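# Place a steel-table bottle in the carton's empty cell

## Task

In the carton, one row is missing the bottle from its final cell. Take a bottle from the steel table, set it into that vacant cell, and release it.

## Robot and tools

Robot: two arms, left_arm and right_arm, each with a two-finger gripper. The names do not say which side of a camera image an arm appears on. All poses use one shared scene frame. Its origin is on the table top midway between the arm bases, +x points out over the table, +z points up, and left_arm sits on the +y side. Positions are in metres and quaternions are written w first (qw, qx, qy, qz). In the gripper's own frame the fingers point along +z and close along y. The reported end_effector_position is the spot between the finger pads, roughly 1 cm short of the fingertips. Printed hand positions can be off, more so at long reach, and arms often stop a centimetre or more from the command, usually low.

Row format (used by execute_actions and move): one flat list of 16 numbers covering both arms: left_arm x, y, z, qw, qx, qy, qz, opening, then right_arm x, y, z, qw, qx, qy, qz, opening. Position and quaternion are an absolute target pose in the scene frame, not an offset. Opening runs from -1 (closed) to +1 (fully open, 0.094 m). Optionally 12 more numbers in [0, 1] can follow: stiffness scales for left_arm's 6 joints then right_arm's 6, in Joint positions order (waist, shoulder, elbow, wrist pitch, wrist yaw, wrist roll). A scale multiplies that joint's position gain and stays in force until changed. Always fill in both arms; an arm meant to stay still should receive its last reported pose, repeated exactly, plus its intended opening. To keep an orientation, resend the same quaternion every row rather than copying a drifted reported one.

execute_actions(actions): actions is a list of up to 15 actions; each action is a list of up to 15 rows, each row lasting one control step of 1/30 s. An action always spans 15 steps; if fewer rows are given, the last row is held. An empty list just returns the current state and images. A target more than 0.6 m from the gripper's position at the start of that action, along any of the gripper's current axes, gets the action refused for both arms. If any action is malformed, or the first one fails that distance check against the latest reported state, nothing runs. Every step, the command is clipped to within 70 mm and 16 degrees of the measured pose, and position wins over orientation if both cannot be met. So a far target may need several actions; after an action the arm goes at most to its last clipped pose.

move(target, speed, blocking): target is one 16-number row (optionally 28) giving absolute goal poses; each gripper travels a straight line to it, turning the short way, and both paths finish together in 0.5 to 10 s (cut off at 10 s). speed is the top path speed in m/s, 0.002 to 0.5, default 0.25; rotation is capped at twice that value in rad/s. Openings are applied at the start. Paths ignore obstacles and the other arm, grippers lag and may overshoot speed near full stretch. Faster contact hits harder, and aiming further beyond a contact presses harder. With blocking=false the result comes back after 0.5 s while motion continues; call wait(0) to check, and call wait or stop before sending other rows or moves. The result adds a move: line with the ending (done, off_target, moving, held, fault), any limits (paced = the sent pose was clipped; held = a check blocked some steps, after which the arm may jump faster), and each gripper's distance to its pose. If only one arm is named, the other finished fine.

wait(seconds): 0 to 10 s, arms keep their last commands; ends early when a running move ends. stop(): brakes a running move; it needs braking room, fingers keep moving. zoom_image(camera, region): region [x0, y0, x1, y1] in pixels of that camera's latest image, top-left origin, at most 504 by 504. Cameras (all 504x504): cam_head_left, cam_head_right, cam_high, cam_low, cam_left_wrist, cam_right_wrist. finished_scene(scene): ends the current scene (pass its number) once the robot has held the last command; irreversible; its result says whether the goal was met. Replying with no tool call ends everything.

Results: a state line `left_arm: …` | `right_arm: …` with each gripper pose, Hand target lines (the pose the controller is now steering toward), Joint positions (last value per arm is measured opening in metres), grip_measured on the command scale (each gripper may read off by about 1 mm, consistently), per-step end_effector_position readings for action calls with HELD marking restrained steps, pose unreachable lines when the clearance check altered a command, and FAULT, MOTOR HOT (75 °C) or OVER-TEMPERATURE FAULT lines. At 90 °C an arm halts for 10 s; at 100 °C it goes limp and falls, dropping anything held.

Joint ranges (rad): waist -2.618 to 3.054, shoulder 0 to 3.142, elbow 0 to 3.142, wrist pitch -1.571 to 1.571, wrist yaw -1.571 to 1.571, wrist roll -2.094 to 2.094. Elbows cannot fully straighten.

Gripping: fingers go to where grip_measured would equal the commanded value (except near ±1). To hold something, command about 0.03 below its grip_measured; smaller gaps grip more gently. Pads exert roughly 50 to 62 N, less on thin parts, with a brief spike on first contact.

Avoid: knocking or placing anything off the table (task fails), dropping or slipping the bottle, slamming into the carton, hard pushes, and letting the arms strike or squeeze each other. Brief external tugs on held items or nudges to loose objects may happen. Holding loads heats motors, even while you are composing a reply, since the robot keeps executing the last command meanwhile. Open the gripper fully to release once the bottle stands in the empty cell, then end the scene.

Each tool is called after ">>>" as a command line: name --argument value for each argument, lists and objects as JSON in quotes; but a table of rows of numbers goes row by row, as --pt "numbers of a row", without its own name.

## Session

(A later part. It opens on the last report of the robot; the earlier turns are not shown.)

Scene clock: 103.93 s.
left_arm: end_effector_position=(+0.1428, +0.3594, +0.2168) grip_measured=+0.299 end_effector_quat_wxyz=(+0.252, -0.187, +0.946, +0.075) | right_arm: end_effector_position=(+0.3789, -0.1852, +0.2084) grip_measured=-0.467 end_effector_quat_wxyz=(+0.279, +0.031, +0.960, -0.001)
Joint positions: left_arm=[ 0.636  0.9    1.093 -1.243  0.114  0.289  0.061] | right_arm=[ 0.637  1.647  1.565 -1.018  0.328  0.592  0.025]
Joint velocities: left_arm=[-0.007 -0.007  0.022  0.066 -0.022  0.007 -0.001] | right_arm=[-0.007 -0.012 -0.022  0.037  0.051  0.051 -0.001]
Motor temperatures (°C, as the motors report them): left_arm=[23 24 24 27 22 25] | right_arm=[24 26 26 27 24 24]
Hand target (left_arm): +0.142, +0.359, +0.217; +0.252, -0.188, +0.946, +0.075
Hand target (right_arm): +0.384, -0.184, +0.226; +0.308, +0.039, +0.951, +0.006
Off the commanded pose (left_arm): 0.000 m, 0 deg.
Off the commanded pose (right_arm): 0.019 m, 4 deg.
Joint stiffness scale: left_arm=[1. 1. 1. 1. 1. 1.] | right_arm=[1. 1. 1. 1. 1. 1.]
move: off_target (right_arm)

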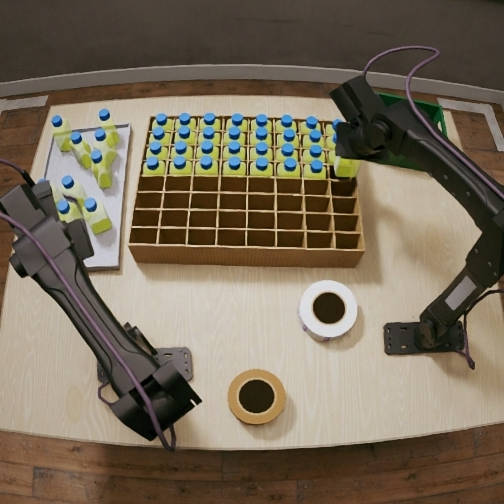

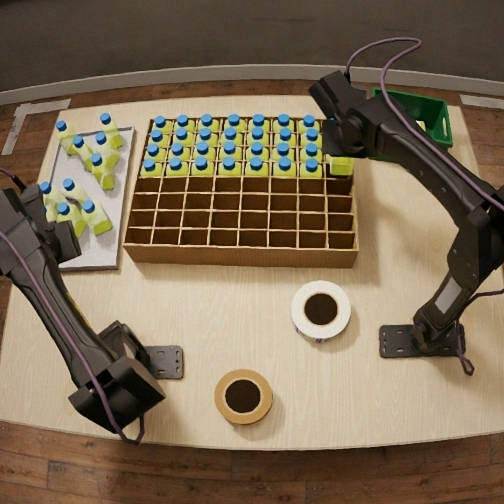

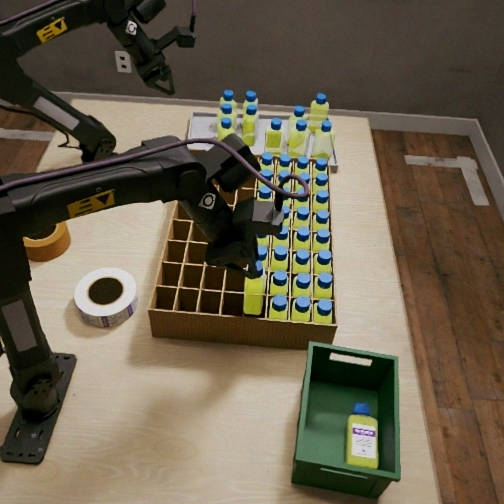

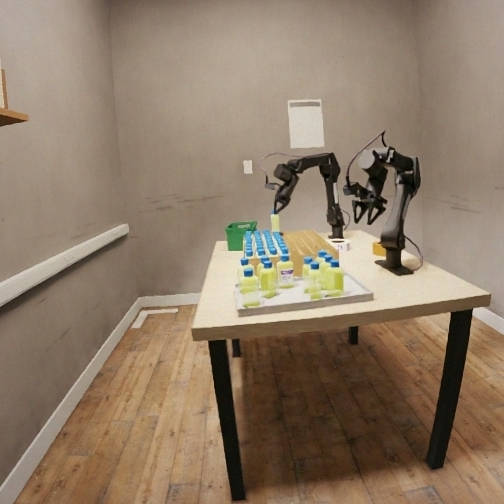

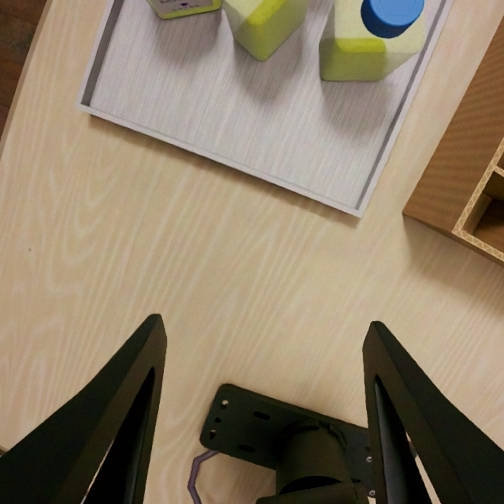

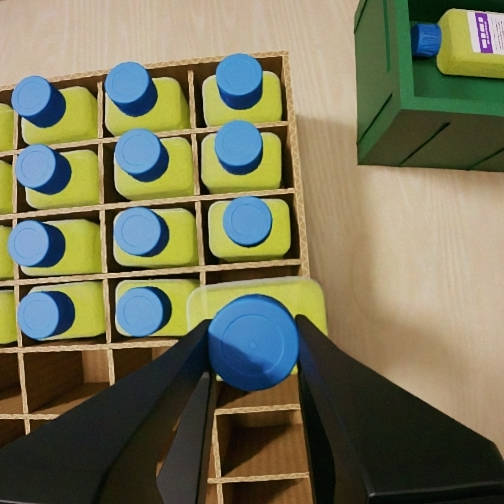

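>>> execute_actions --actions '[]'

Scene clock: 105.50 s.
left_arm: end_effector_position=(+0.1428, +0.3594, +0.2168) grip_measured=+0.299 end_effector_quat_wxyz=(+0.252, -0.187, +0.946, +0.075) | right_arm: end_effector_position=(+0.3790, -0.1854, +0.2085) grip_measured=-0.467 end_effector_quat_wxyz=(+0.280, +0.032, +0.960, -0.002)
Joint positions: left_arm=[ 0.636  0.9    1.093 -1.243  0.114  0.289  0.061] | right_arm=[ 0.637  1.647  1.565 -1.018  0.33   0.593  0.025]
Joint velocities: left_arm=[ 0.012 -0.012 -0.007 -0.022 -0.007 -0.066 -0.   ] | right_arm=[-0.012 -0.007 -0.027 -0.037 -0.037 -0.066  0.001]
Motor temperatures (°C, as the motors report them): left_arm=[23 24 24 27 22 25] | right_arm=[24 26 26 27 24 24]
Hand target (left_arm): +0.142, +0.359, +0.217; +0.252, -0.188, +0.946, +0.075
Hand target (right_arm): +0.384, -0.184, +0.226; +0.308, +0.039, +0.950, +0.006
Off the commanded pose (left_arm): 0.000 m, 0 deg.
Off the commanded pose (right_arm): 0.019 m, 4 deg.
Joint stiffness scale: left_arm=[1. 1. 1. 1. 1. 1.] | right_arm=[1. 1. 1. 1. 1. 1.]

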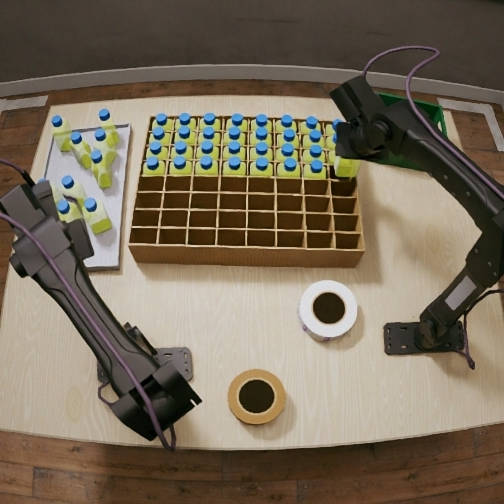

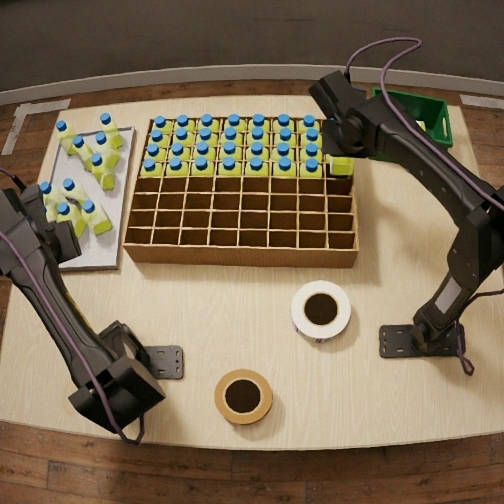

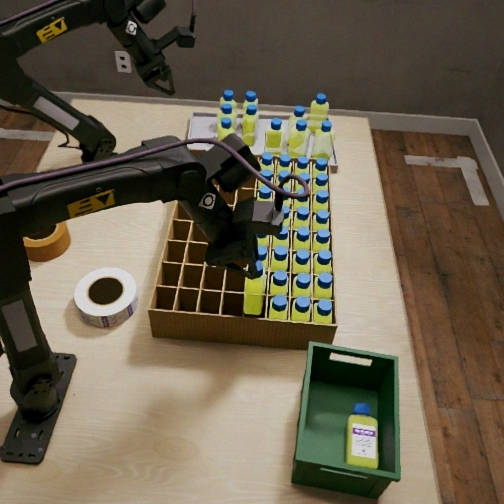

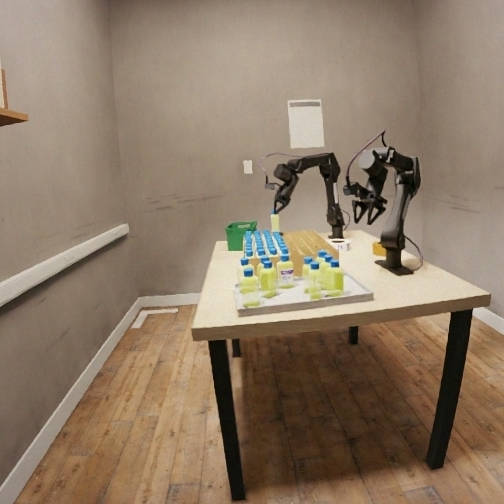

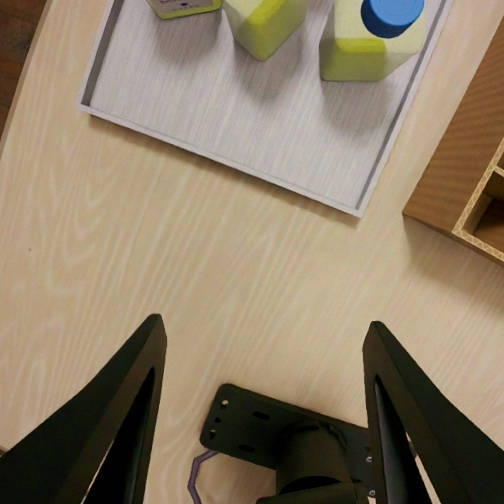

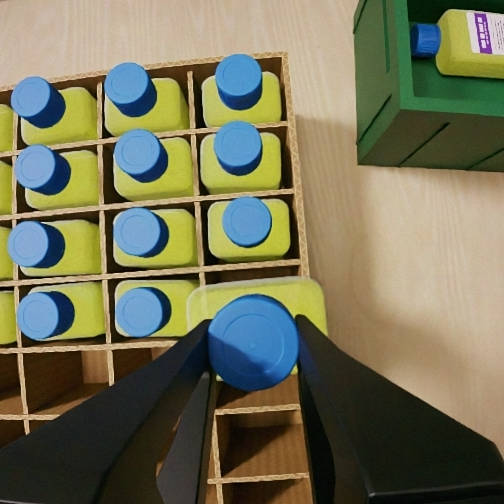

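>>> zoom_image --camera "cam_right_wrist" --region '[90, 190, 340, 440]'

>>> zoom_image --camera "cam_high" --region '[190, 220, 350, 350]'

>>> zoom_image --camera "cam_head_right" --region '[270, 100, 400, 210]'

Region (90, 190, 340, 440) of cam_right_wrist's 504x504 image, scaled by 2.016, with more detail than that image has.

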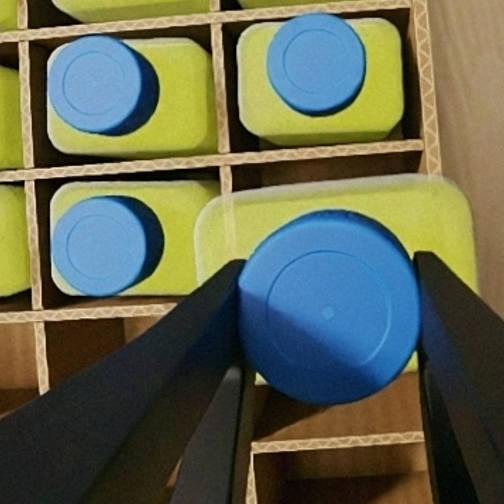

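Region (190, 220, 350, 350) of cam_high's 504x504 image, scaled by 3.150, with more detail than that image has; it fills the top 410 rows of this view, and the rest is white.

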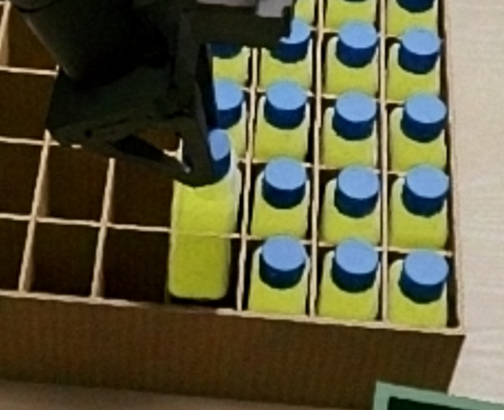

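Region (270, 100, 400, 210) of cam_head_right's 504x504 image, scaled by 3.877, with more detail than that image has; it fills the top 426 rows of this view, and the rest is white.

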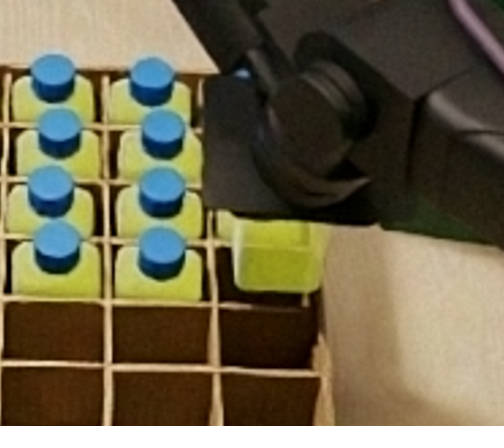

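>>> execute_actions --actions '[[[0.1425, 0.3595, 0.2167, 0.252, -0.188, 0.946, 0.075, 0.3, 0.385, -0.1805, 0.232, 0.3336, 0.0385, 0.9419, 0.0051, -0.5]], [[0.1425, 0.3595, 0.2167, 0.252, -0.188, 0.946, 0.075, 0.3, 0.385, -0.1805, 0.232, 0.3336, 0.0385, 0.9419, 0.0051, -0.5]]]'

Scene clock: 117.07 s.
left_arm: end_effector_position=(+0.1428, +0.3594, +0.2168) grip_measured=+0.299 end_effector_quat_wxyz=(+0.252, -0.187, +0.946, +0.075) | right_arm: end_effector_position=(+0.3831, -0.1788, +0.2193) grip_measured=-0.467 end_effector_quat_wxyz=(+0.309, +0.030, +0.951, +0.001)
Joint positions: left_arm=[ 0.636  0.9    1.093 -1.243  0.114  0.289  0.061] | right_arm=[ 0.661  1.635  1.565 -0.979  0.368  0.594  0.025]
Joint velocities: left_arm=[ 0.007  0.002 -0.007 -0.022 -0.037 -0.051  0.001] | right_arm=[-0.002 -0.007  0.002  0.022  0.007 -0.022 -0.001]
Motor temperatures (°C, as the motors report them): left_arm=[23 24 24 27 22 25] | right_arm=[24 27 27 28 24 24]
Hand target (left_arm): +0.143, +0.359, +0.217; +0.252, -0.188, +0.946, +0.075
Hand target (right_arm): +0.385, -0.181, +0.232; +0.333, +0.039, +0.942, +0.005
Off the commanded pose (left_arm): 0.000 m, 0 deg.
Off the commanded pose (right_arm): 0.013 m, 3 deg.
Joint stiffness scale: left_arm=[1. 1. 1. 1. 1. 1.] | right_arm=[1. 1. 1. 1. 1. 1.]
Step readings (end_effector_position; steps 1 to 15: 1st action; 16 to 30: 2nd action):
0: left_arm (+0.1428, +0.3594, +0.2168) | right_arm (+0.3790, -0.1854, +0.2085)
1: left_arm (+0.1428, +0.3594, +0.2168) | right_arm (+0.3794, -0.1851, +0.2094)
2: left_arm (+0.1428, +0.3594, +0.2168) | right_arm (+0.3797, -0.1842, +0.2106)
4: left_arm (+0.1428, +0.3594, +0.2168) | right_arm (+0.3800, -0.1808, +0.2137)
8: left_arm (+0.1428, +0.3594, +0.2168) | right_arm (+0.3811, -0.1782, +0.2179)
15: left_arm (+0.1428, +0.3594, +0.2168) | right_arm (+0.3825, -0.1787, +0.2189)
16: left_arm (+0.1428, +0.3594, +0.2168) | right_arm (+0.3826, -0.1787, +0.2190)
17: left_arm (+0.1428, +0.3594, +0.2168) | right_arm (+0.3827, -0.1787, +0.2191)
19: left_arm (+0.1428, +0.3594, +0.2168) | right_arm (+0.3829, -0.1788, +0.2192)
23: left_arm (+0.1428, +0.3594, +0.2168) | right_arm (+0.3830, -0.1788, +0.2193)
30: end_effector_position above

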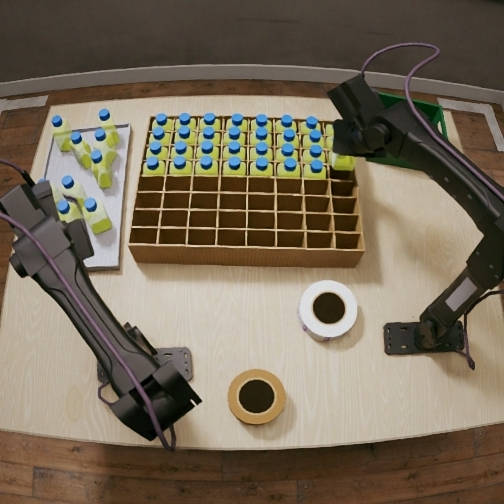

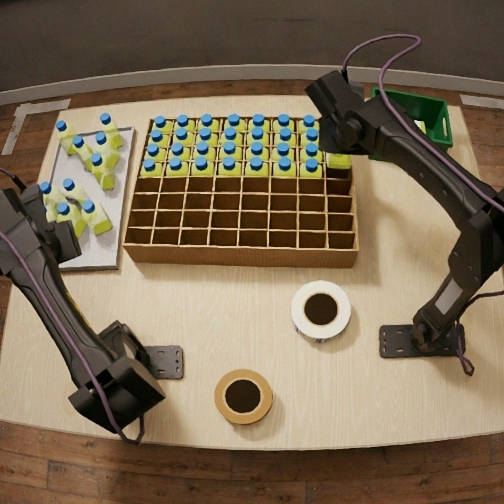

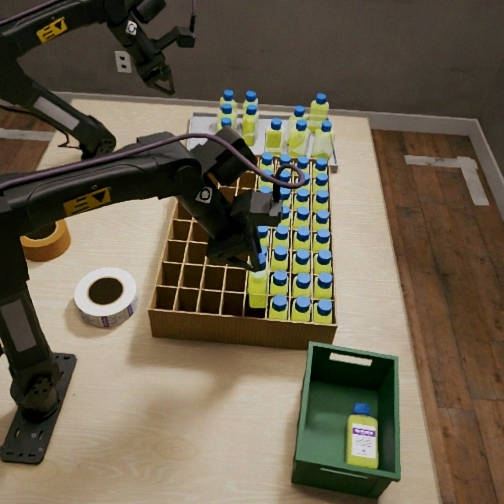

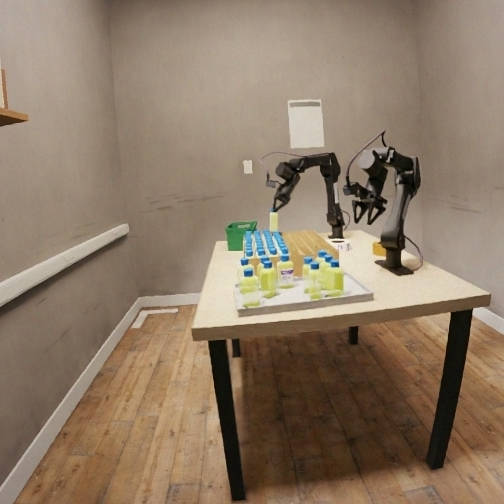

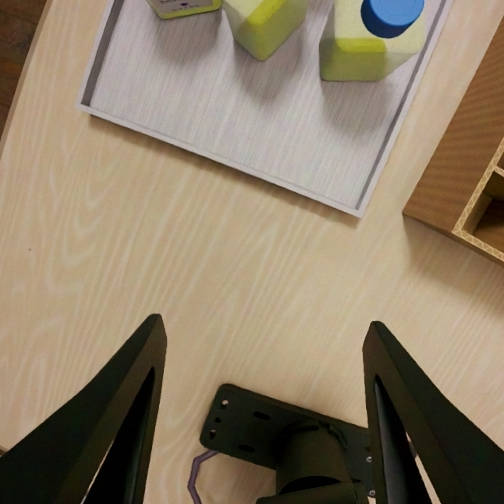

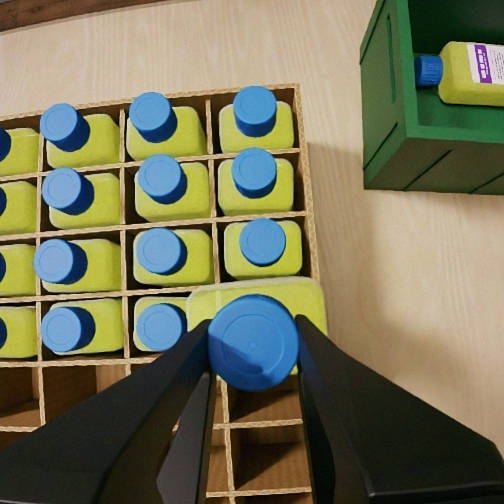

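>>> zoom_image --camera "cam_high" --region '[190, 220, 350, 350]'

>>> zoom_image --camera "cam_head_right" --region '[270, 100, 400, 210]'

>>> zoom_image --camera "cam_right_wrist" --region '[90, 190, 340, 440]'

Region (190, 220, 350, 350) of cam_high's 504x504 image, scaled by 3.150, with more detail than that image has; it fills the top 410 rows of this view, and the rest is white.

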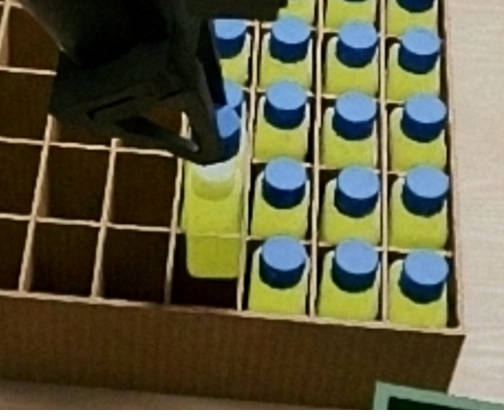

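Region (270, 100, 400, 210) of cam_head_right's 504x504 image, scaled by 3.877, with more detail than that image has; it fills the top 426 rows of this view, and the rest is white.

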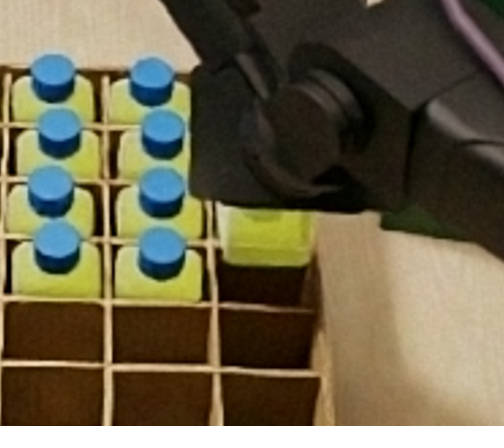

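Region (90, 190, 340, 440) of cam_right_wrist's 504x504 image, scaled by 2.016, with more detail than that image has.

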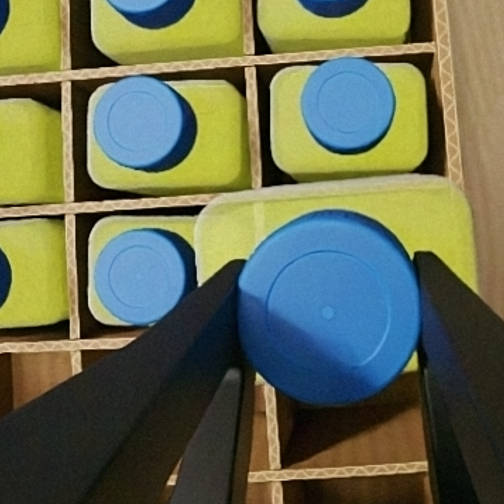

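>>> execute_actions --actions '[[[0.1425, 0.3595, 0.2167, 0.252, -0.188, 0.946, 0.075, 0.3, 0.381, -0.186, 0.228, 0.3336, 0.0385, 0.9419, 0.0051, -0.5]], [[0.1425, 0.3595, 0.2167, 0.252, -0.188, 0.946, 0.075, 0.3, 0.381, -0.186, 0.228, 0.3336, 0.0385, 0.9419, 0.0051, -0.5]]]'

Scene clock: 123.20 s.
left_arm: end_effector_position=(+0.1428, +0.3594, +0.2168) grip_measured=+0.299 end_effector_quat_wxyz=(+0.252, -0.187, +0.946, +0.075) | right_arm: end_effector_position=(+0.3779, -0.1827, +0.2130) grip_measured=-0.467 end_effector_quat_wxyz=(+0.307, +0.030, +0.951, -0.001)
Joint positions: left_arm=[ 0.636  0.9    1.093 -1.243  0.114  0.289  0.061] | right_arm=[ 0.661  1.611  1.516 -0.96   0.368  0.594  0.025]
Joint velocities: left_arm=[-0.012 -0.002 -0.012 -0.066 -0.081  0.037 -0.001] | right_arm=[ 0.012 -0.017 -0.037 -0.066 -0.022 -0.022  0.001]
Motor temperatures (°C, as the motors report them): left_arm=[23 24 24 27 22 25] | right_arm=[24 27 26 28 24 24]
Hand target (left_arm): +0.143, +0.359, +0.217; +0.252, -0.188, +0.946, +0.075
Hand target (right_arm): +0.380, -0.186, +0.228; +0.333, +0.039, +0.942, +0.005
Off the commanded pose (left_arm): 0.000 m, 0 deg.
Off the commanded pose (right_arm): 0.016 m, 3 deg.
Joint stiffness scale: left_arm=[1. 1. 1. 1. 1. 1.] | right_arm=[1. 1. 1. 1. 1. 1.]
Step readings (end_effector_position; steps 1 to 15: 1st action; 16 to 30: 2nd action):
0: left_arm (+0.1428, +0.3594, +0.2168) | right_arm (+0.3831, -0.1788, +0.2193)
1: left_arm (+0.1428, +0.3594, +0.2168) | right_arm (+0.3830, -0.1789, +0.2188)
2: left_arm (+0.1428, +0.3594, +0.2168) | right_arm (+0.3819, -0.1798, +0.2177)
4: left_arm (+0.1428, +0.3594, +0.2168) | right_arm (+0.3787, -0.1821, +0.2146)
8: left_arm (+0.1428, +0.3594, +0.2168) | right_arm (+0.3775, -0.1830, +0.2128)
15: left_arm (+0.1428, +0.3594, +0.2168) | right_arm (+0.3779, -0.1827, +0.2130)
16: left_arm (+0.1428, +0.3594, +0.2168) | right_arm (+0.3779, -0.1827, +0.2130)
17: left_arm (+0.1428, +0.3594, +0.2168) | right_arm (+0.3779, -0.1827, +0.2130)
19: left_arm (+0.1428, +0.3594, +0.2168) | right_arm (+0.3779, -0.1827, +0.2130)
23: left_arm (+0.1428, +0.3594, +0.2168) | right_arm (+0.3779, -0.1827, +0.2130)
30: end_effector_position above

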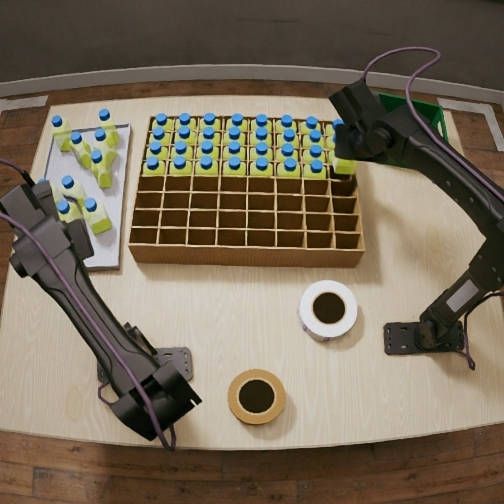

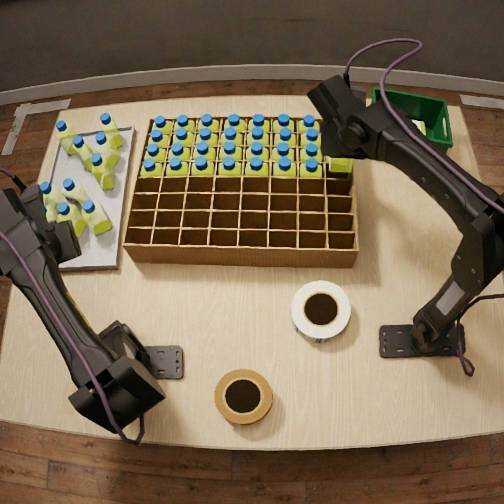

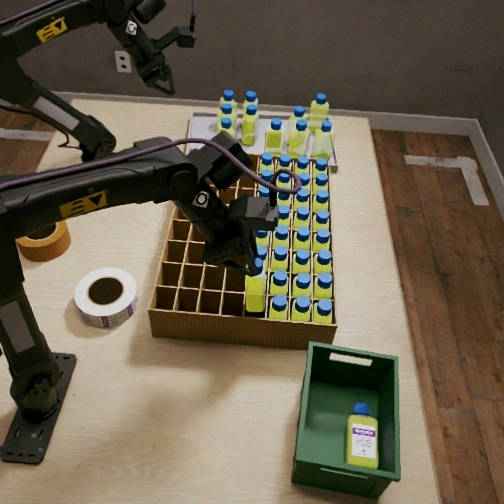

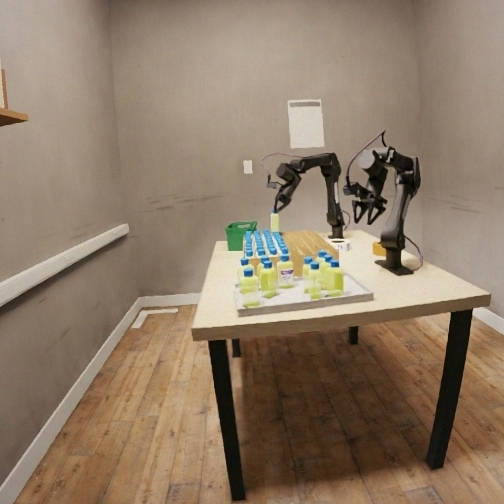

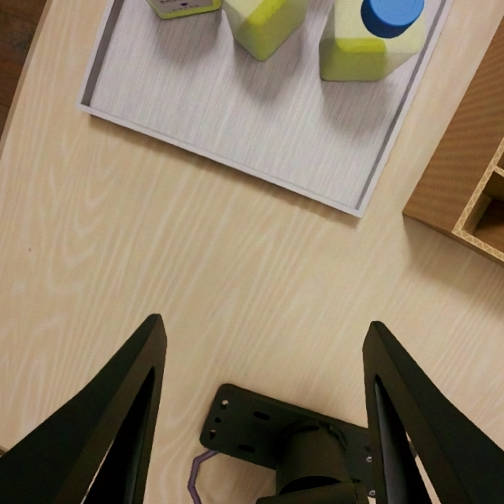

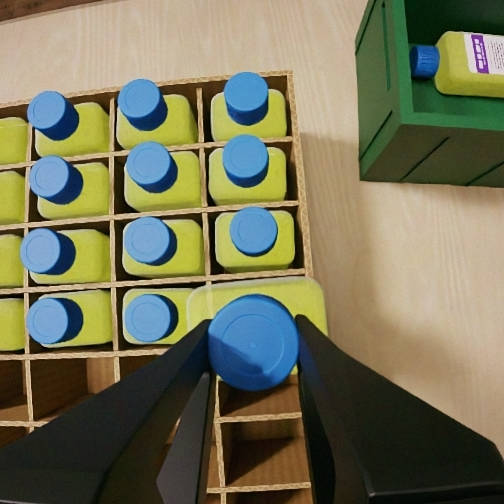

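>>> zoom_image --camera "cam_high" --region '[190, 220, 350, 350]'

>>> zoom_image --camera "cam_head_right" --region '[270, 100, 400, 210]'

>>> zoom_image --camera "cam_right_wrist" --region '[90, 190, 340, 440]'

Region (190, 220, 350, 350) of cam_high's 504x504 image, scaled by 3.150, with more detail than that image has; it fills the top 410 rows of this view, and the rest is white.

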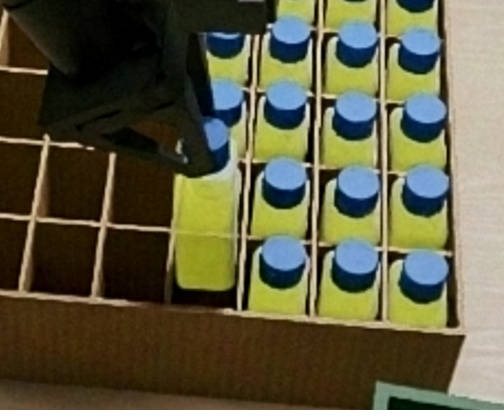

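Region (270, 100, 400, 210) of cam_head_right's 504x504 image, scaled by 3.877, with more detail than that image has; it fills the top 426 rows of this view, and the rest is white.

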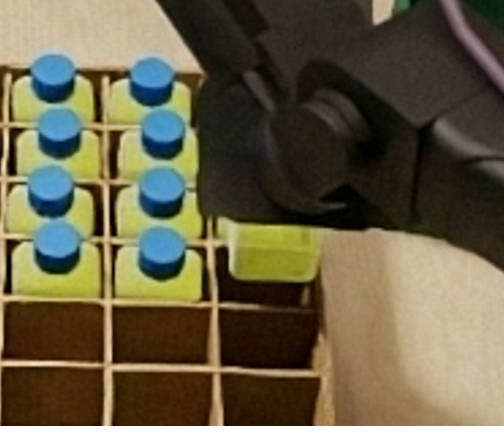

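Region (90, 190, 340, 440) of cam_right_wrist's 504x504 image, scaled by 2.016, with more detail than that image has.

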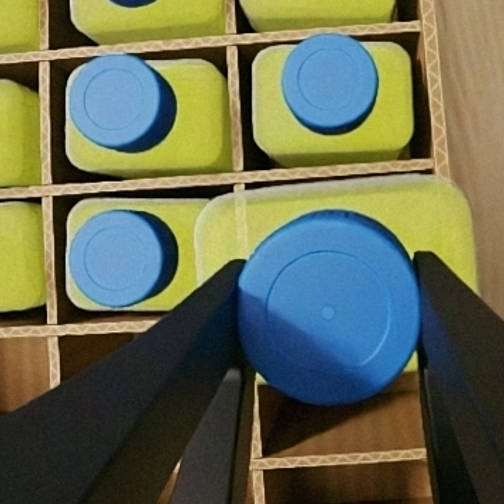

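>>> execute_actions --actions '[[[0.1425, 0.3595, 0.2167, 0.252, -0.188, 0.946, 0.075, 0.3, 0.381, -0.1855, 0.2274, 0.3336, 0.0385, 0.9419, 0.0051, -0.5],[0.1425, 0.3595, 0.2167, 0.252, -0.188, 0.946, 0.075, 0.3, 0.381, -0.1855, 0.2268, 0.3336, 0.0385, 0.9419, 0.0051, -0.5],[0.1425, 0.3595, 0.2167, 0.252, -0.188, 0.946, 0.075, 0.3, 0.381, -0.1855, 0.2262, 0.3336, 0.0385, 0.9419, 0.0051, -0.5],[0.1425, 0.3595, 0.2167, 0.252, -0.188, 0.946, 0.075, 0.3, 0.381, -0.1855, 0.2256, 0.3336, 0.0385, 0.9419, 0.0051, -0.5],[0.1425, 0.3595, 0.2167, 0.252, -0.188, 0.946, 0.075, 0.3, 0.381, -0.1855, 0.225, 0.3336, 0.0385, 0.9419, 0.0051, -0.5],[0.1425, 0.3595, 0.2167, 0.252, -0.188, 0.946, 0.075, 0.3, 0.381, -0.1855, 0.2244, 0.3336, 0.0385, 0.9419, 0.0051, -0.5],[0.1425, 0.3595, 0.2167, 0.252, -0.188, 0.946, 0.075, 0.3, 0.381, -0.1855, 0.2238, 0.3336, 0.0385, 0.9419, 0.0051, -0.5],[0.1425, 0.3595, 0.2167, 0.252, -0.188, 0.946, 0.075, 0.3, 0.381, -0.1855, 0.2232, 0.3336, 0.0385, 0.9419, 0.0051, -0.5],[0.1425, 0.3595, 0.2167, 0.252, -0.188, 0.946, 0.075, 0.3, 0.381, -0.1855, 0.2226, 0.3336, 0.0385, 0.9419, 0.0051, -0.5],[0.1425, 0.3595, 0.2167, 0.252, -0.188, 0.946, 0.075, 0.3, 0.381, -0.1855, 0.222, 0.3336, 0.0385, 0.9419, 0.0051, -0.5],[0.1425, 0.3595, 0.2167, 0.252, -0.188, 0.946, 0.075, 0.3, 0.381, -0.1855, 0.2214, 0.3336, 0.0385, 0.9419, 0.0051, -0.5],[0.1425, 0.3595, 0.2167, 0.252, -0.188, 0.946, 0.075, 0.3, 0.381, -0.1855, 0.2208, 0.3336, 0.0385, 0.9419, 0.0051, -0.5],[0.1425, 0.3595, 0.2167, 0.252, -0.188, 0.946, 0.075, 0.3, 0.381, -0.1855, 0.2202, 0.3336, 0.0385, 0.9419, 0.0051, -0.5],[0.1425, 0.3595, 0.2167, 0.252, -0.188, 0.946, 0.075, 0.3, 0.381, -0.1855, 0.2196, 0.3336, 0.0385, 0.9419, 0.0051, -0.5],[0.1425, 0.3595, 0.2167, 0.252, -0.188, 0.946, 0.075, 0.3, 0.381, -0.1855, 0.219, 0.3336, 0.0385, 0.9419, 0.0051, -0.5]], [[0.1425, 0.3595, 0.2167, 0.252, -0.188, 0.946, 0.075, 0.3, 0.381, -0.1855, 0.2184, 0.3336, 0.0385, 0.9419, 0.0051, -0.5],[0.1425, 0.3595, 0.2167, 0.252, -0.188, 0.946, 0.075, 0.3, 0.381, -0.1855, 0.2178, 0.3336, 0.0385, 0.9419, 0.0051, -0.5],[0.1425, 0.3595, 0.2167, 0.252, -0.188, 0.946, 0.075, 0.3, 0.381, -0.1855, 0.2172, 0.3336, 0.0385, 0.9419, 0.0051, -0.5],[0.1425, 0.3595, 0.2167, 0.252, -0.188, 0.946, 0.075, 0.3, 0.381, -0.1855, 0.2166, 0.3336, 0.0385, 0.9419, 0.0051, -0.5],[0.1425, 0.3595, 0.2167, 0.252, -0.188, 0.946, 0.075, 0.3, 0.381, -0.1855, 0.216, 0.3336, 0.0385, 0.9419, 0.0051, -0.5],[0.1425, 0.3595, 0.2167, 0.252, -0.188, 0.946, 0.075, 0.3, 0.381, -0.1855, 0.2154, 0.3336, 0.0385, 0.9419, 0.0051, -0.5],[0.1425, 0.3595, 0.2167, 0.252, -0.188, 0.946, 0.075, 0.3, 0.381, -0.1855, 0.2148, 0.3336, 0.0385, 0.9419, 0.0051, -0.5],[0.1425, 0.3595, 0.2167, 0.252, -0.188, 0.946, 0.075, 0.3, 0.381, -0.1855, 0.2142, 0.3336, 0.0385, 0.9419, 0.0051, -0.5],[0.1425, 0.3595, 0.2167, 0.252, -0.188, 0.946, 0.075, 0.3, 0.381, -0.1855, 0.2136, 0.3336, 0.0385, 0.9419, 0.0051, -0.5],[0.1425, 0.3595, 0.2167, 0.252, -0.188, 0.946, 0.075, 0.3, 0.381, -0.1855, 0.213, 0.3336, 0.0385, 0.9419, 0.0051, -0.5],[0.1425, 0.3595, 0.2167, 0.252, -0.188, 0.946, 0.075, 0.3, 0.381, -0.1855, 0.2124, 0.3336, 0.0385, 0.9419, 0.0051, -0.5],[0.1425, 0.3595, 0.2167, 0.252, -0.188, 0.946, 0.075, 0.3, 0.381, -0.1855, 0.2118, 0.3336, 0.0385, 0.9419, 0.0051, -0.5],[0.1425, 0.3595, 0.2167, 0.252, -0.188, 0.946, 0.075, 0.3, 0.381, -0.1855, 0.2112, 0.3336, 0.0385, 0.9419, 0.0051, -0.5],[0.1425, 0.3595, 0.2167, 0.252, -0.188, 0.946, 0.075, 0.3, 0.381, -0.1855, 0.2106, 0.3336, 0.0385, 0.9419, 0.0051, -0.5],[0.1425, 0.3595, 0.2167, 0.252, -0.188, 0.946, 0.075, 0.3, 0.381, -0.1855, 0.210, 0.3336, 0.0385, 0.9419, 0.0051, -0.5]]]'

Scene clock: 127.73 s.
left_arm: end_effector_position=(+0.1428, +0.3594, +0.2168) grip_measured=+0.299 end_effector_quat_wxyz=(+0.252, -0.187, +0.946, +0.075) | right_arm: end_effector_position=(+0.3774, -0.1831, +0.1932) grip_measured=-0.467 end_effector_quat_wxyz=(+0.302, +0.028, +0.953, -0.005)
Joint positions: left_arm=[ 0.636  0.9    1.093 -1.243  0.114  0.289  0.061] | right_arm=[ 0.661  1.611  1.443 -0.9    0.368  0.594  0.025]
Joint velocities: left_arm=[-0.017 -0.007 -0.017  0.037  0.007  0.022 -0.001] | right_arm=[ 0.002 -0.002 -0.076  0.095 -0.022 -0.051  0.001]
Motor temperatures (°C, as the motors report them): left_arm=[23 24 24 27 22 25] | right_arm=[24 27 26 28 24 24]
Hand target (left_arm): +0.143, +0.359, +0.217; +0.252, -0.188, +0.946, +0.075
Hand target (right_arm): +0.380, -0.186, +0.210; +0.333, +0.039, +0.942, +0.005
Off the commanded pose (left_arm): 0.000 m, 0 deg.
Off the commanded pose (right_arm): 0.017 m, 4 deg.
Joint stiffness scale: left_arm=[1. 1. 1. 1. 1. 1.] | right_arm=[1. 1. 1. 1. 1. 1.]
Step readings (end_effector_position; steps 1 to 15: 1st action; 16 to 30: 2nd action):
0: left_arm (+0.1428, +0.3594, +0.2168) | right_arm (+0.3779, -0.1827, +0.2130)
1: left_arm (+0.1428, +0.3594, +0.2168) | right_arm (+0.3779, -0.1827, +0.2130)
2: left_arm (+0.1428, +0.3594, +0.2168) | right_arm (+0.3780, -0.1826, +0.2131)
4: left_arm (+0.1428, +0.3594, +0.2168) | right_arm (+0.3783, -0.1824, +0.2133)
8: left_arm (+0.1428, +0.3594, +0.2168) | right_arm (+0.3785, -0.1823, +0.2105)
15: left_arm (+0.1428, +0.3594, +0.2168) | right_arm (+0.3773, -0.1831, +0.2036)
16: left_arm (+0.1428, +0.3594, +0.2168) | right_arm (+0.3773, -0.1831, +0.2029)
17: left_arm (+0.1428, +0.3594, +0.2168) | right_arm (+0.3773, -0.1831, +0.2023)
19: left_arm (+0.1428, +0.3594, +0.2168) | right_arm (+0.3773, -0.1831, +0.2008)
23: left_arm (+0.1428, +0.3594, +0.2168) | right_arm (+0.3773, -0.1831, +0.1980)
30: end_effector_position above

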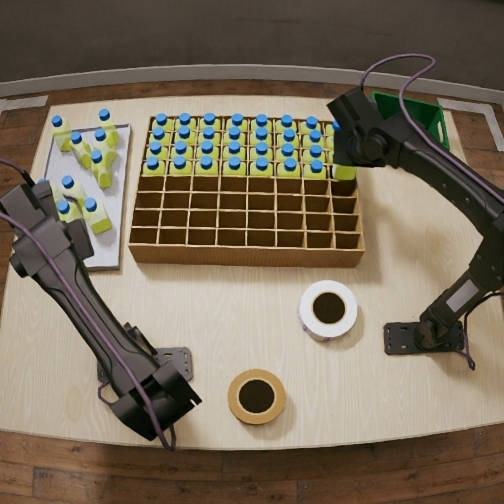

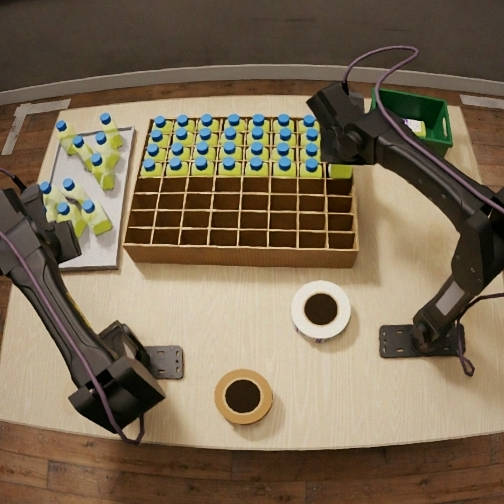

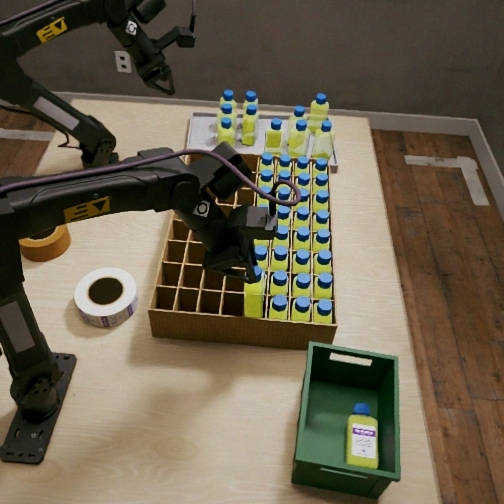

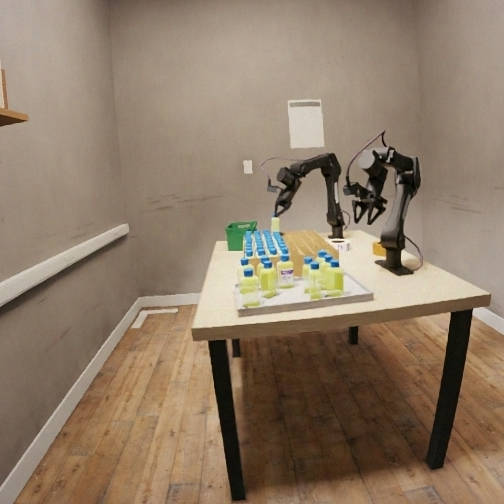

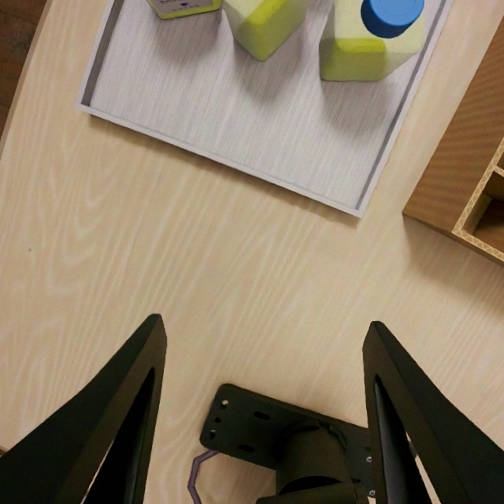

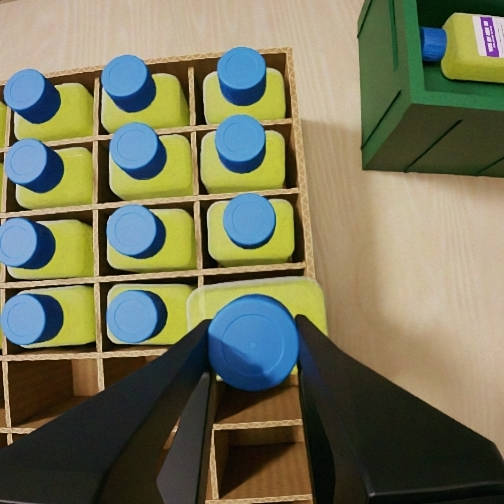

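>>> zoom_image --camera "cam_high" --region '[190, 220, 350, 350]'

>>> zoom_image --camera "cam_head_right" --region '[270, 100, 400, 210]'

Region (190, 220, 350, 350) of cam_high's 504x504 image, scaled by 3.150, with more detail than that image has; it fills the top 410 rows of this view, and the rest is white.

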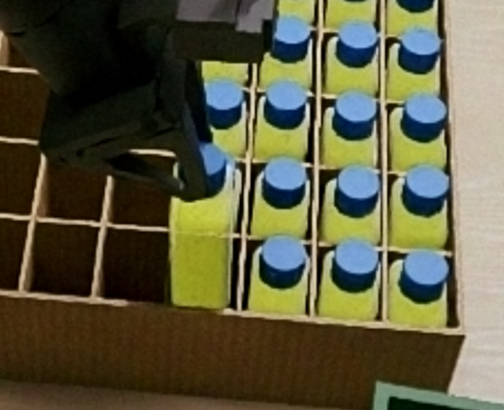

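Region (270, 100, 400, 210) of cam_head_right's 504x504 image, scaled by 3.877, with more detail than that image has; it fills the top 426 rows of this view, and the rest is white.

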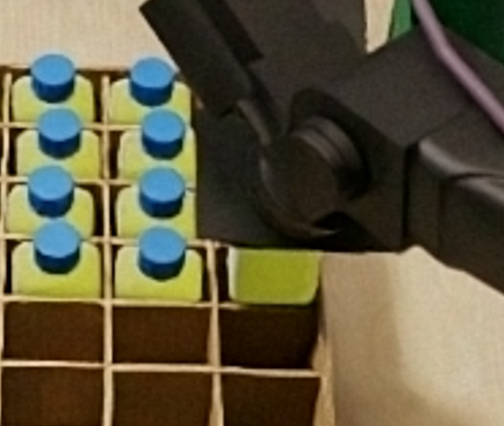

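>>> execute_actions --actions '[[[0.1425, 0.3595, 0.2167, 0.252, -0.188, 0.946, 0.075, 0.3, 0.3815, -0.185, 0.2094, 0.3336, 0.0385, 0.9419, 0.0051, -0.5],[0.1425, 0.3595, 0.2167, 0.252, -0.188, 0.946, 0.075, 0.3, 0.382, -0.1847, 0.2088, 0.3336, 0.0385, 0.9419, 0.0051, -0.5],[0.1425, 0.3595, 0.2167, 0.252, -0.188, 0.946, 0.075, 0.3, 0.3825, -0.1845, 0.2082, 0.3336, 0.0385, 0.9419, 0.0051, -0.5],[0.1425, 0.3595, 0.2167, 0.252, -0.188, 0.946, 0.075, 0.3, 0.383, -0.1845, 0.2076, 0.3336, 0.0385, 0.9419, 0.0051, -0.5],[0.1425, 0.3595, 0.2167, 0.252, -0.188, 0.946, 0.075, 0.3, 0.383, -0.1845, 0.207, 0.3336, 0.0385, 0.9419, 0.0051, -0.5],[0.1425, 0.3595, 0.2167, 0.252, -0.188, 0.946, 0.075, 0.3, 0.383, -0.1845, 0.2064, 0.3336, 0.0385, 0.9419, 0.0051, -0.5],[0.1425, 0.3595, 0.2167, 0.252, -0.188, 0.946, 0.075, 0.3, 0.383, -0.1845, 0.2058, 0.3336, 0.0385, 0.9419, 0.0051, -0.5],[0.1425, 0.3595, 0.2167, 0.252, -0.188, 0.946, 0.075, 0.3, 0.383, -0.1845, 0.2052, 0.3336, 0.0385, 0.9419, 0.0051, -0.5],[0.1425, 0.3595, 0.2167, 0.252, -0.188, 0.946, 0.075, 0.3, 0.383, -0.1845, 0.2046, 0.3336, 0.0385, 0.9419, 0.0051, -0.5],[0.1425, 0.3595, 0.2167, 0.252, -0.188, 0.946, 0.075, 0.3, 0.383, -0.1845, 0.204, 0.3336, 0.0385, 0.9419, 0.0051, -0.5],[0.1425, 0.3595, 0.2167, 0.252, -0.188, 0.946, 0.075, 0.3, 0.383, -0.1845, 0.2034, 0.3336, 0.0385, 0.9419, 0.0051, -0.5],[0.1425, 0.3595, 0.2167, 0.252, -0.188, 0.946, 0.075, 0.3, 0.383, -0.1845, 0.2028, 0.3336, 0.0385, 0.9419, 0.0051, -0.5],[0.1425, 0.3595, 0.2167, 0.252, -0.188, 0.946, 0.075, 0.3, 0.383, -0.1845, 0.2022, 0.3336, 0.0385, 0.9419, 0.0051, -0.5],[0.1425, 0.3595, 0.2167, 0.252, -0.188, 0.946, 0.075, 0.3, 0.383, -0.1845, 0.2016, 0.3336, 0.0385, 0.9419, 0.0051, -0.5],[0.1425, 0.3595, 0.2167, 0.252, -0.188, 0.946, 0.075, 0.3, 0.383, -0.1845, 0.201, 0.3336, 0.0385, 0.9419, 0.0051, -0.5]], [[0.1425, 0.3595, 0.2167, 0.252, -0.188, 0.946, 0.075, 0.3, 0.383, -0.1845, 0.2004, 0.3336, 0.0385, 0.9419, 0.0051, -0.5],[0.1425, 0.3595, 0.2167, 0.252, -0.188, 0.946, 0.075, 0.3, 0.383, -0.1845, 0.1998, 0.3336, 0.0385, 0.9419, 0.0051, -0.5],[0.1425, 0.3595, 0.2167, 0.252, -0.188, 0.946, 0.075, 0.3, 0.383, -0.1845, 0.1992, 0.3336, 0.0385, 0.9419, 0.0051, -0.5],[0.1425, 0.3595, 0.2167, 0.252, -0.188, 0.946, 0.075, 0.3, 0.383, -0.1845, 0.1986, 0.3336, 0.0385, 0.9419, 0.0051, -0.5],[0.1425, 0.3595, 0.2167, 0.252, -0.188, 0.946, 0.075, 0.3, 0.383, -0.1845, 0.198, 0.3336, 0.0385, 0.9419, 0.0051, -0.5],[0.1425, 0.3595, 0.2167, 0.252, -0.188, 0.946, 0.075, 0.3, 0.383, -0.1845, 0.1974, 0.3336, 0.0385, 0.9419, 0.0051, -0.5],[0.1425, 0.3595, 0.2167, 0.252, -0.188, 0.946, 0.075, 0.3, 0.383, -0.1845, 0.1968, 0.3336, 0.0385, 0.9419, 0.0051, -0.5],[0.1425, 0.3595, 0.2167, 0.252, -0.188, 0.946, 0.075, 0.3, 0.383, -0.1845, 0.1962, 0.3336, 0.0385, 0.9419, 0.0051, -0.5],[0.1425, 0.3595, 0.2167, 0.252, -0.188, 0.946, 0.075, 0.3, 0.383, -0.1845, 0.1956, 0.3336, 0.0385, 0.9419, 0.0051, -0.5],[0.1425, 0.3595, 0.2167, 0.252, -0.188, 0.946, 0.075, 0.3, 0.383, -0.1845, 0.195, 0.3336, 0.0385, 0.9419, 0.0051, -0.5],[0.1425, 0.3595, 0.2167, 0.252, -0.188, 0.946, 0.075, 0.3, 0.383, -0.1845, 0.1944, 0.3336, 0.0385, 0.9419, 0.0051, -0.5],[0.1425, 0.3595, 0.2167, 0.252, -0.188, 0.946, 0.075, 0.3, 0.383, -0.1845, 0.1938, 0.3336, 0.0385, 0.9419, 0.0051, -0.5],[0.1425, 0.3595, 0.2167, 0.252, -0.188, 0.946, 0.075, 0.3, 0.383, -0.1845, 0.1932, 0.3336, 0.0385, 0.9419, 0.0051, -0.5],[0.1425, 0.3595, 0.2167, 0.252, -0.188, 0.946, 0.075, 0.3, 0.383, -0.1845, 0.1926, 0.3336, 0.0385, 0.9419, 0.0051, -0.5],[0.1425, 0.3595, 0.2167, 0.252, -0.188, 0.946, 0.075, 0.3, 0.383, -0.1845, 0.192, 0.3336, 0.0385, 0.9419, 0.0051, -0.5]]]'

Scene clock: 132.00 s.
left_arm: end_effector_position=(+0.1428, +0.3594, +0.2168) grip_measured=+0.299 end_effector_quat_wxyz=(+0.252, -0.187, +0.946, +0.075) | right_arm: end_effector_position=(+0.3786, -0.1822, +0.1775) grip_measured=-0.467 end_effector_quat_wxyz=(+0.305, +0.029, +0.952, -0.003)
Joint positions: left_arm=[ 0.636  0.9    1.093 -1.243  0.114  0.289  0.061] | right_arm=[ 0.661  1.609  1.375 -0.827  0.368  0.594  0.025]
Joint velocities: left_arm=[ 0.002 -0.002  0.002  0.066  0.007  0.022  0.001] | right_arm=[ 0.007  0.007 -0.066  0.051 -0.007 -0.037  0.001]
Motor temperatures (°C, as the motors report them): left_arm=[23 24 24 27 22 25] | right_arm=[24 28 26 28 24 24]
Hand target (left_arm): +0.143, +0.359, +0.217; +0.252, -0.188, +0.946, +0.075
Hand target (right_arm): +0.383, -0.185, +0.192; +0.333, +0.039, +0.942, +0.005
Off the commanded pose (left_arm): 0.000 m, 0 deg.
Off the commanded pose (right_arm): 0.015 m, 4 deg.
Joint stiffness scale: left_arm=[1. 1. 1. 1. 1. 1.] | right_arm=[1. 1. 1. 1. 1. 1.]
Step readings (end_effector_position; steps 1 to 15: 1st action; 16 to 30: 2nd action):
0: left_arm (+0.1428, +0.3594, +0.2168) | right_arm (+0.3783, -0.1824, +0.1925)
1: left_arm (+0.1428, +0.3594, +0.2168) | right_arm (+0.3783, -0.1824, +0.1925)
2: left_arm (+0.1428, +0.3594, +0.2168) | right_arm (+0.3784, -0.1823, +0.1926)
4: left_arm (+0.1428, +0.3594, +0.2168) | right_arm (+0.3789, -0.1820, +0.1929)
8: left_arm (+0.1428, +0.3594, +0.2168) | right_arm (+0.3801, -0.1811, +0.1934)
15: left_arm (+0.1428, +0.3594, +0.2168) | right_arm (+0.3786, -0.1822, +0.1870)
16: left_arm (+0.1428, +0.3594, +0.2168) | right_arm (+0.3785, -0.1822, +0.1862)
17: left_arm (+0.1428, +0.3594, +0.2168) | right_arm (+0.3785, -0.1823, +0.1855)
19: left_arm (+0.1428, +0.3594, +0.2168) | right_arm (+0.3785, -0.1823, +0.1842)
23: left_arm (+0.1428, +0.3594, +0.2168) | right_arm (+0.3785, -0.1822, +0.1818)
30: end_effector_position above

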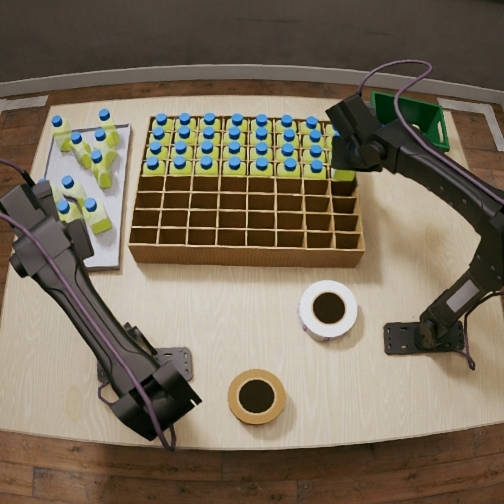

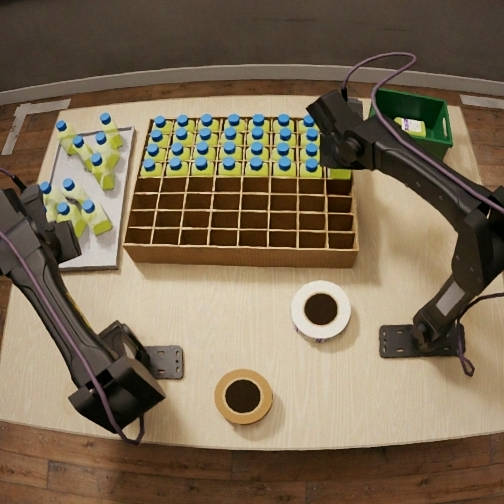

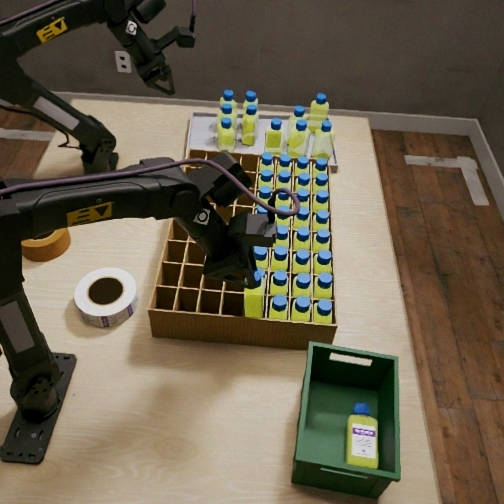

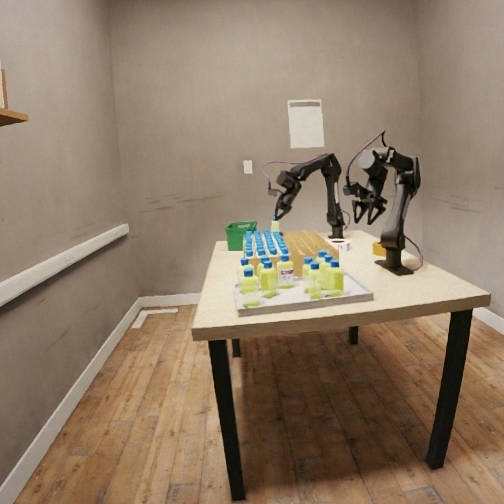

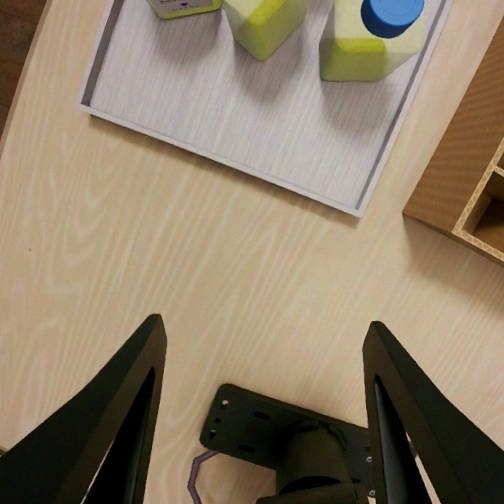

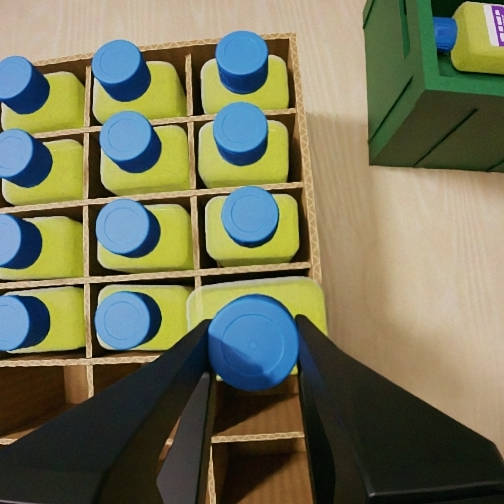

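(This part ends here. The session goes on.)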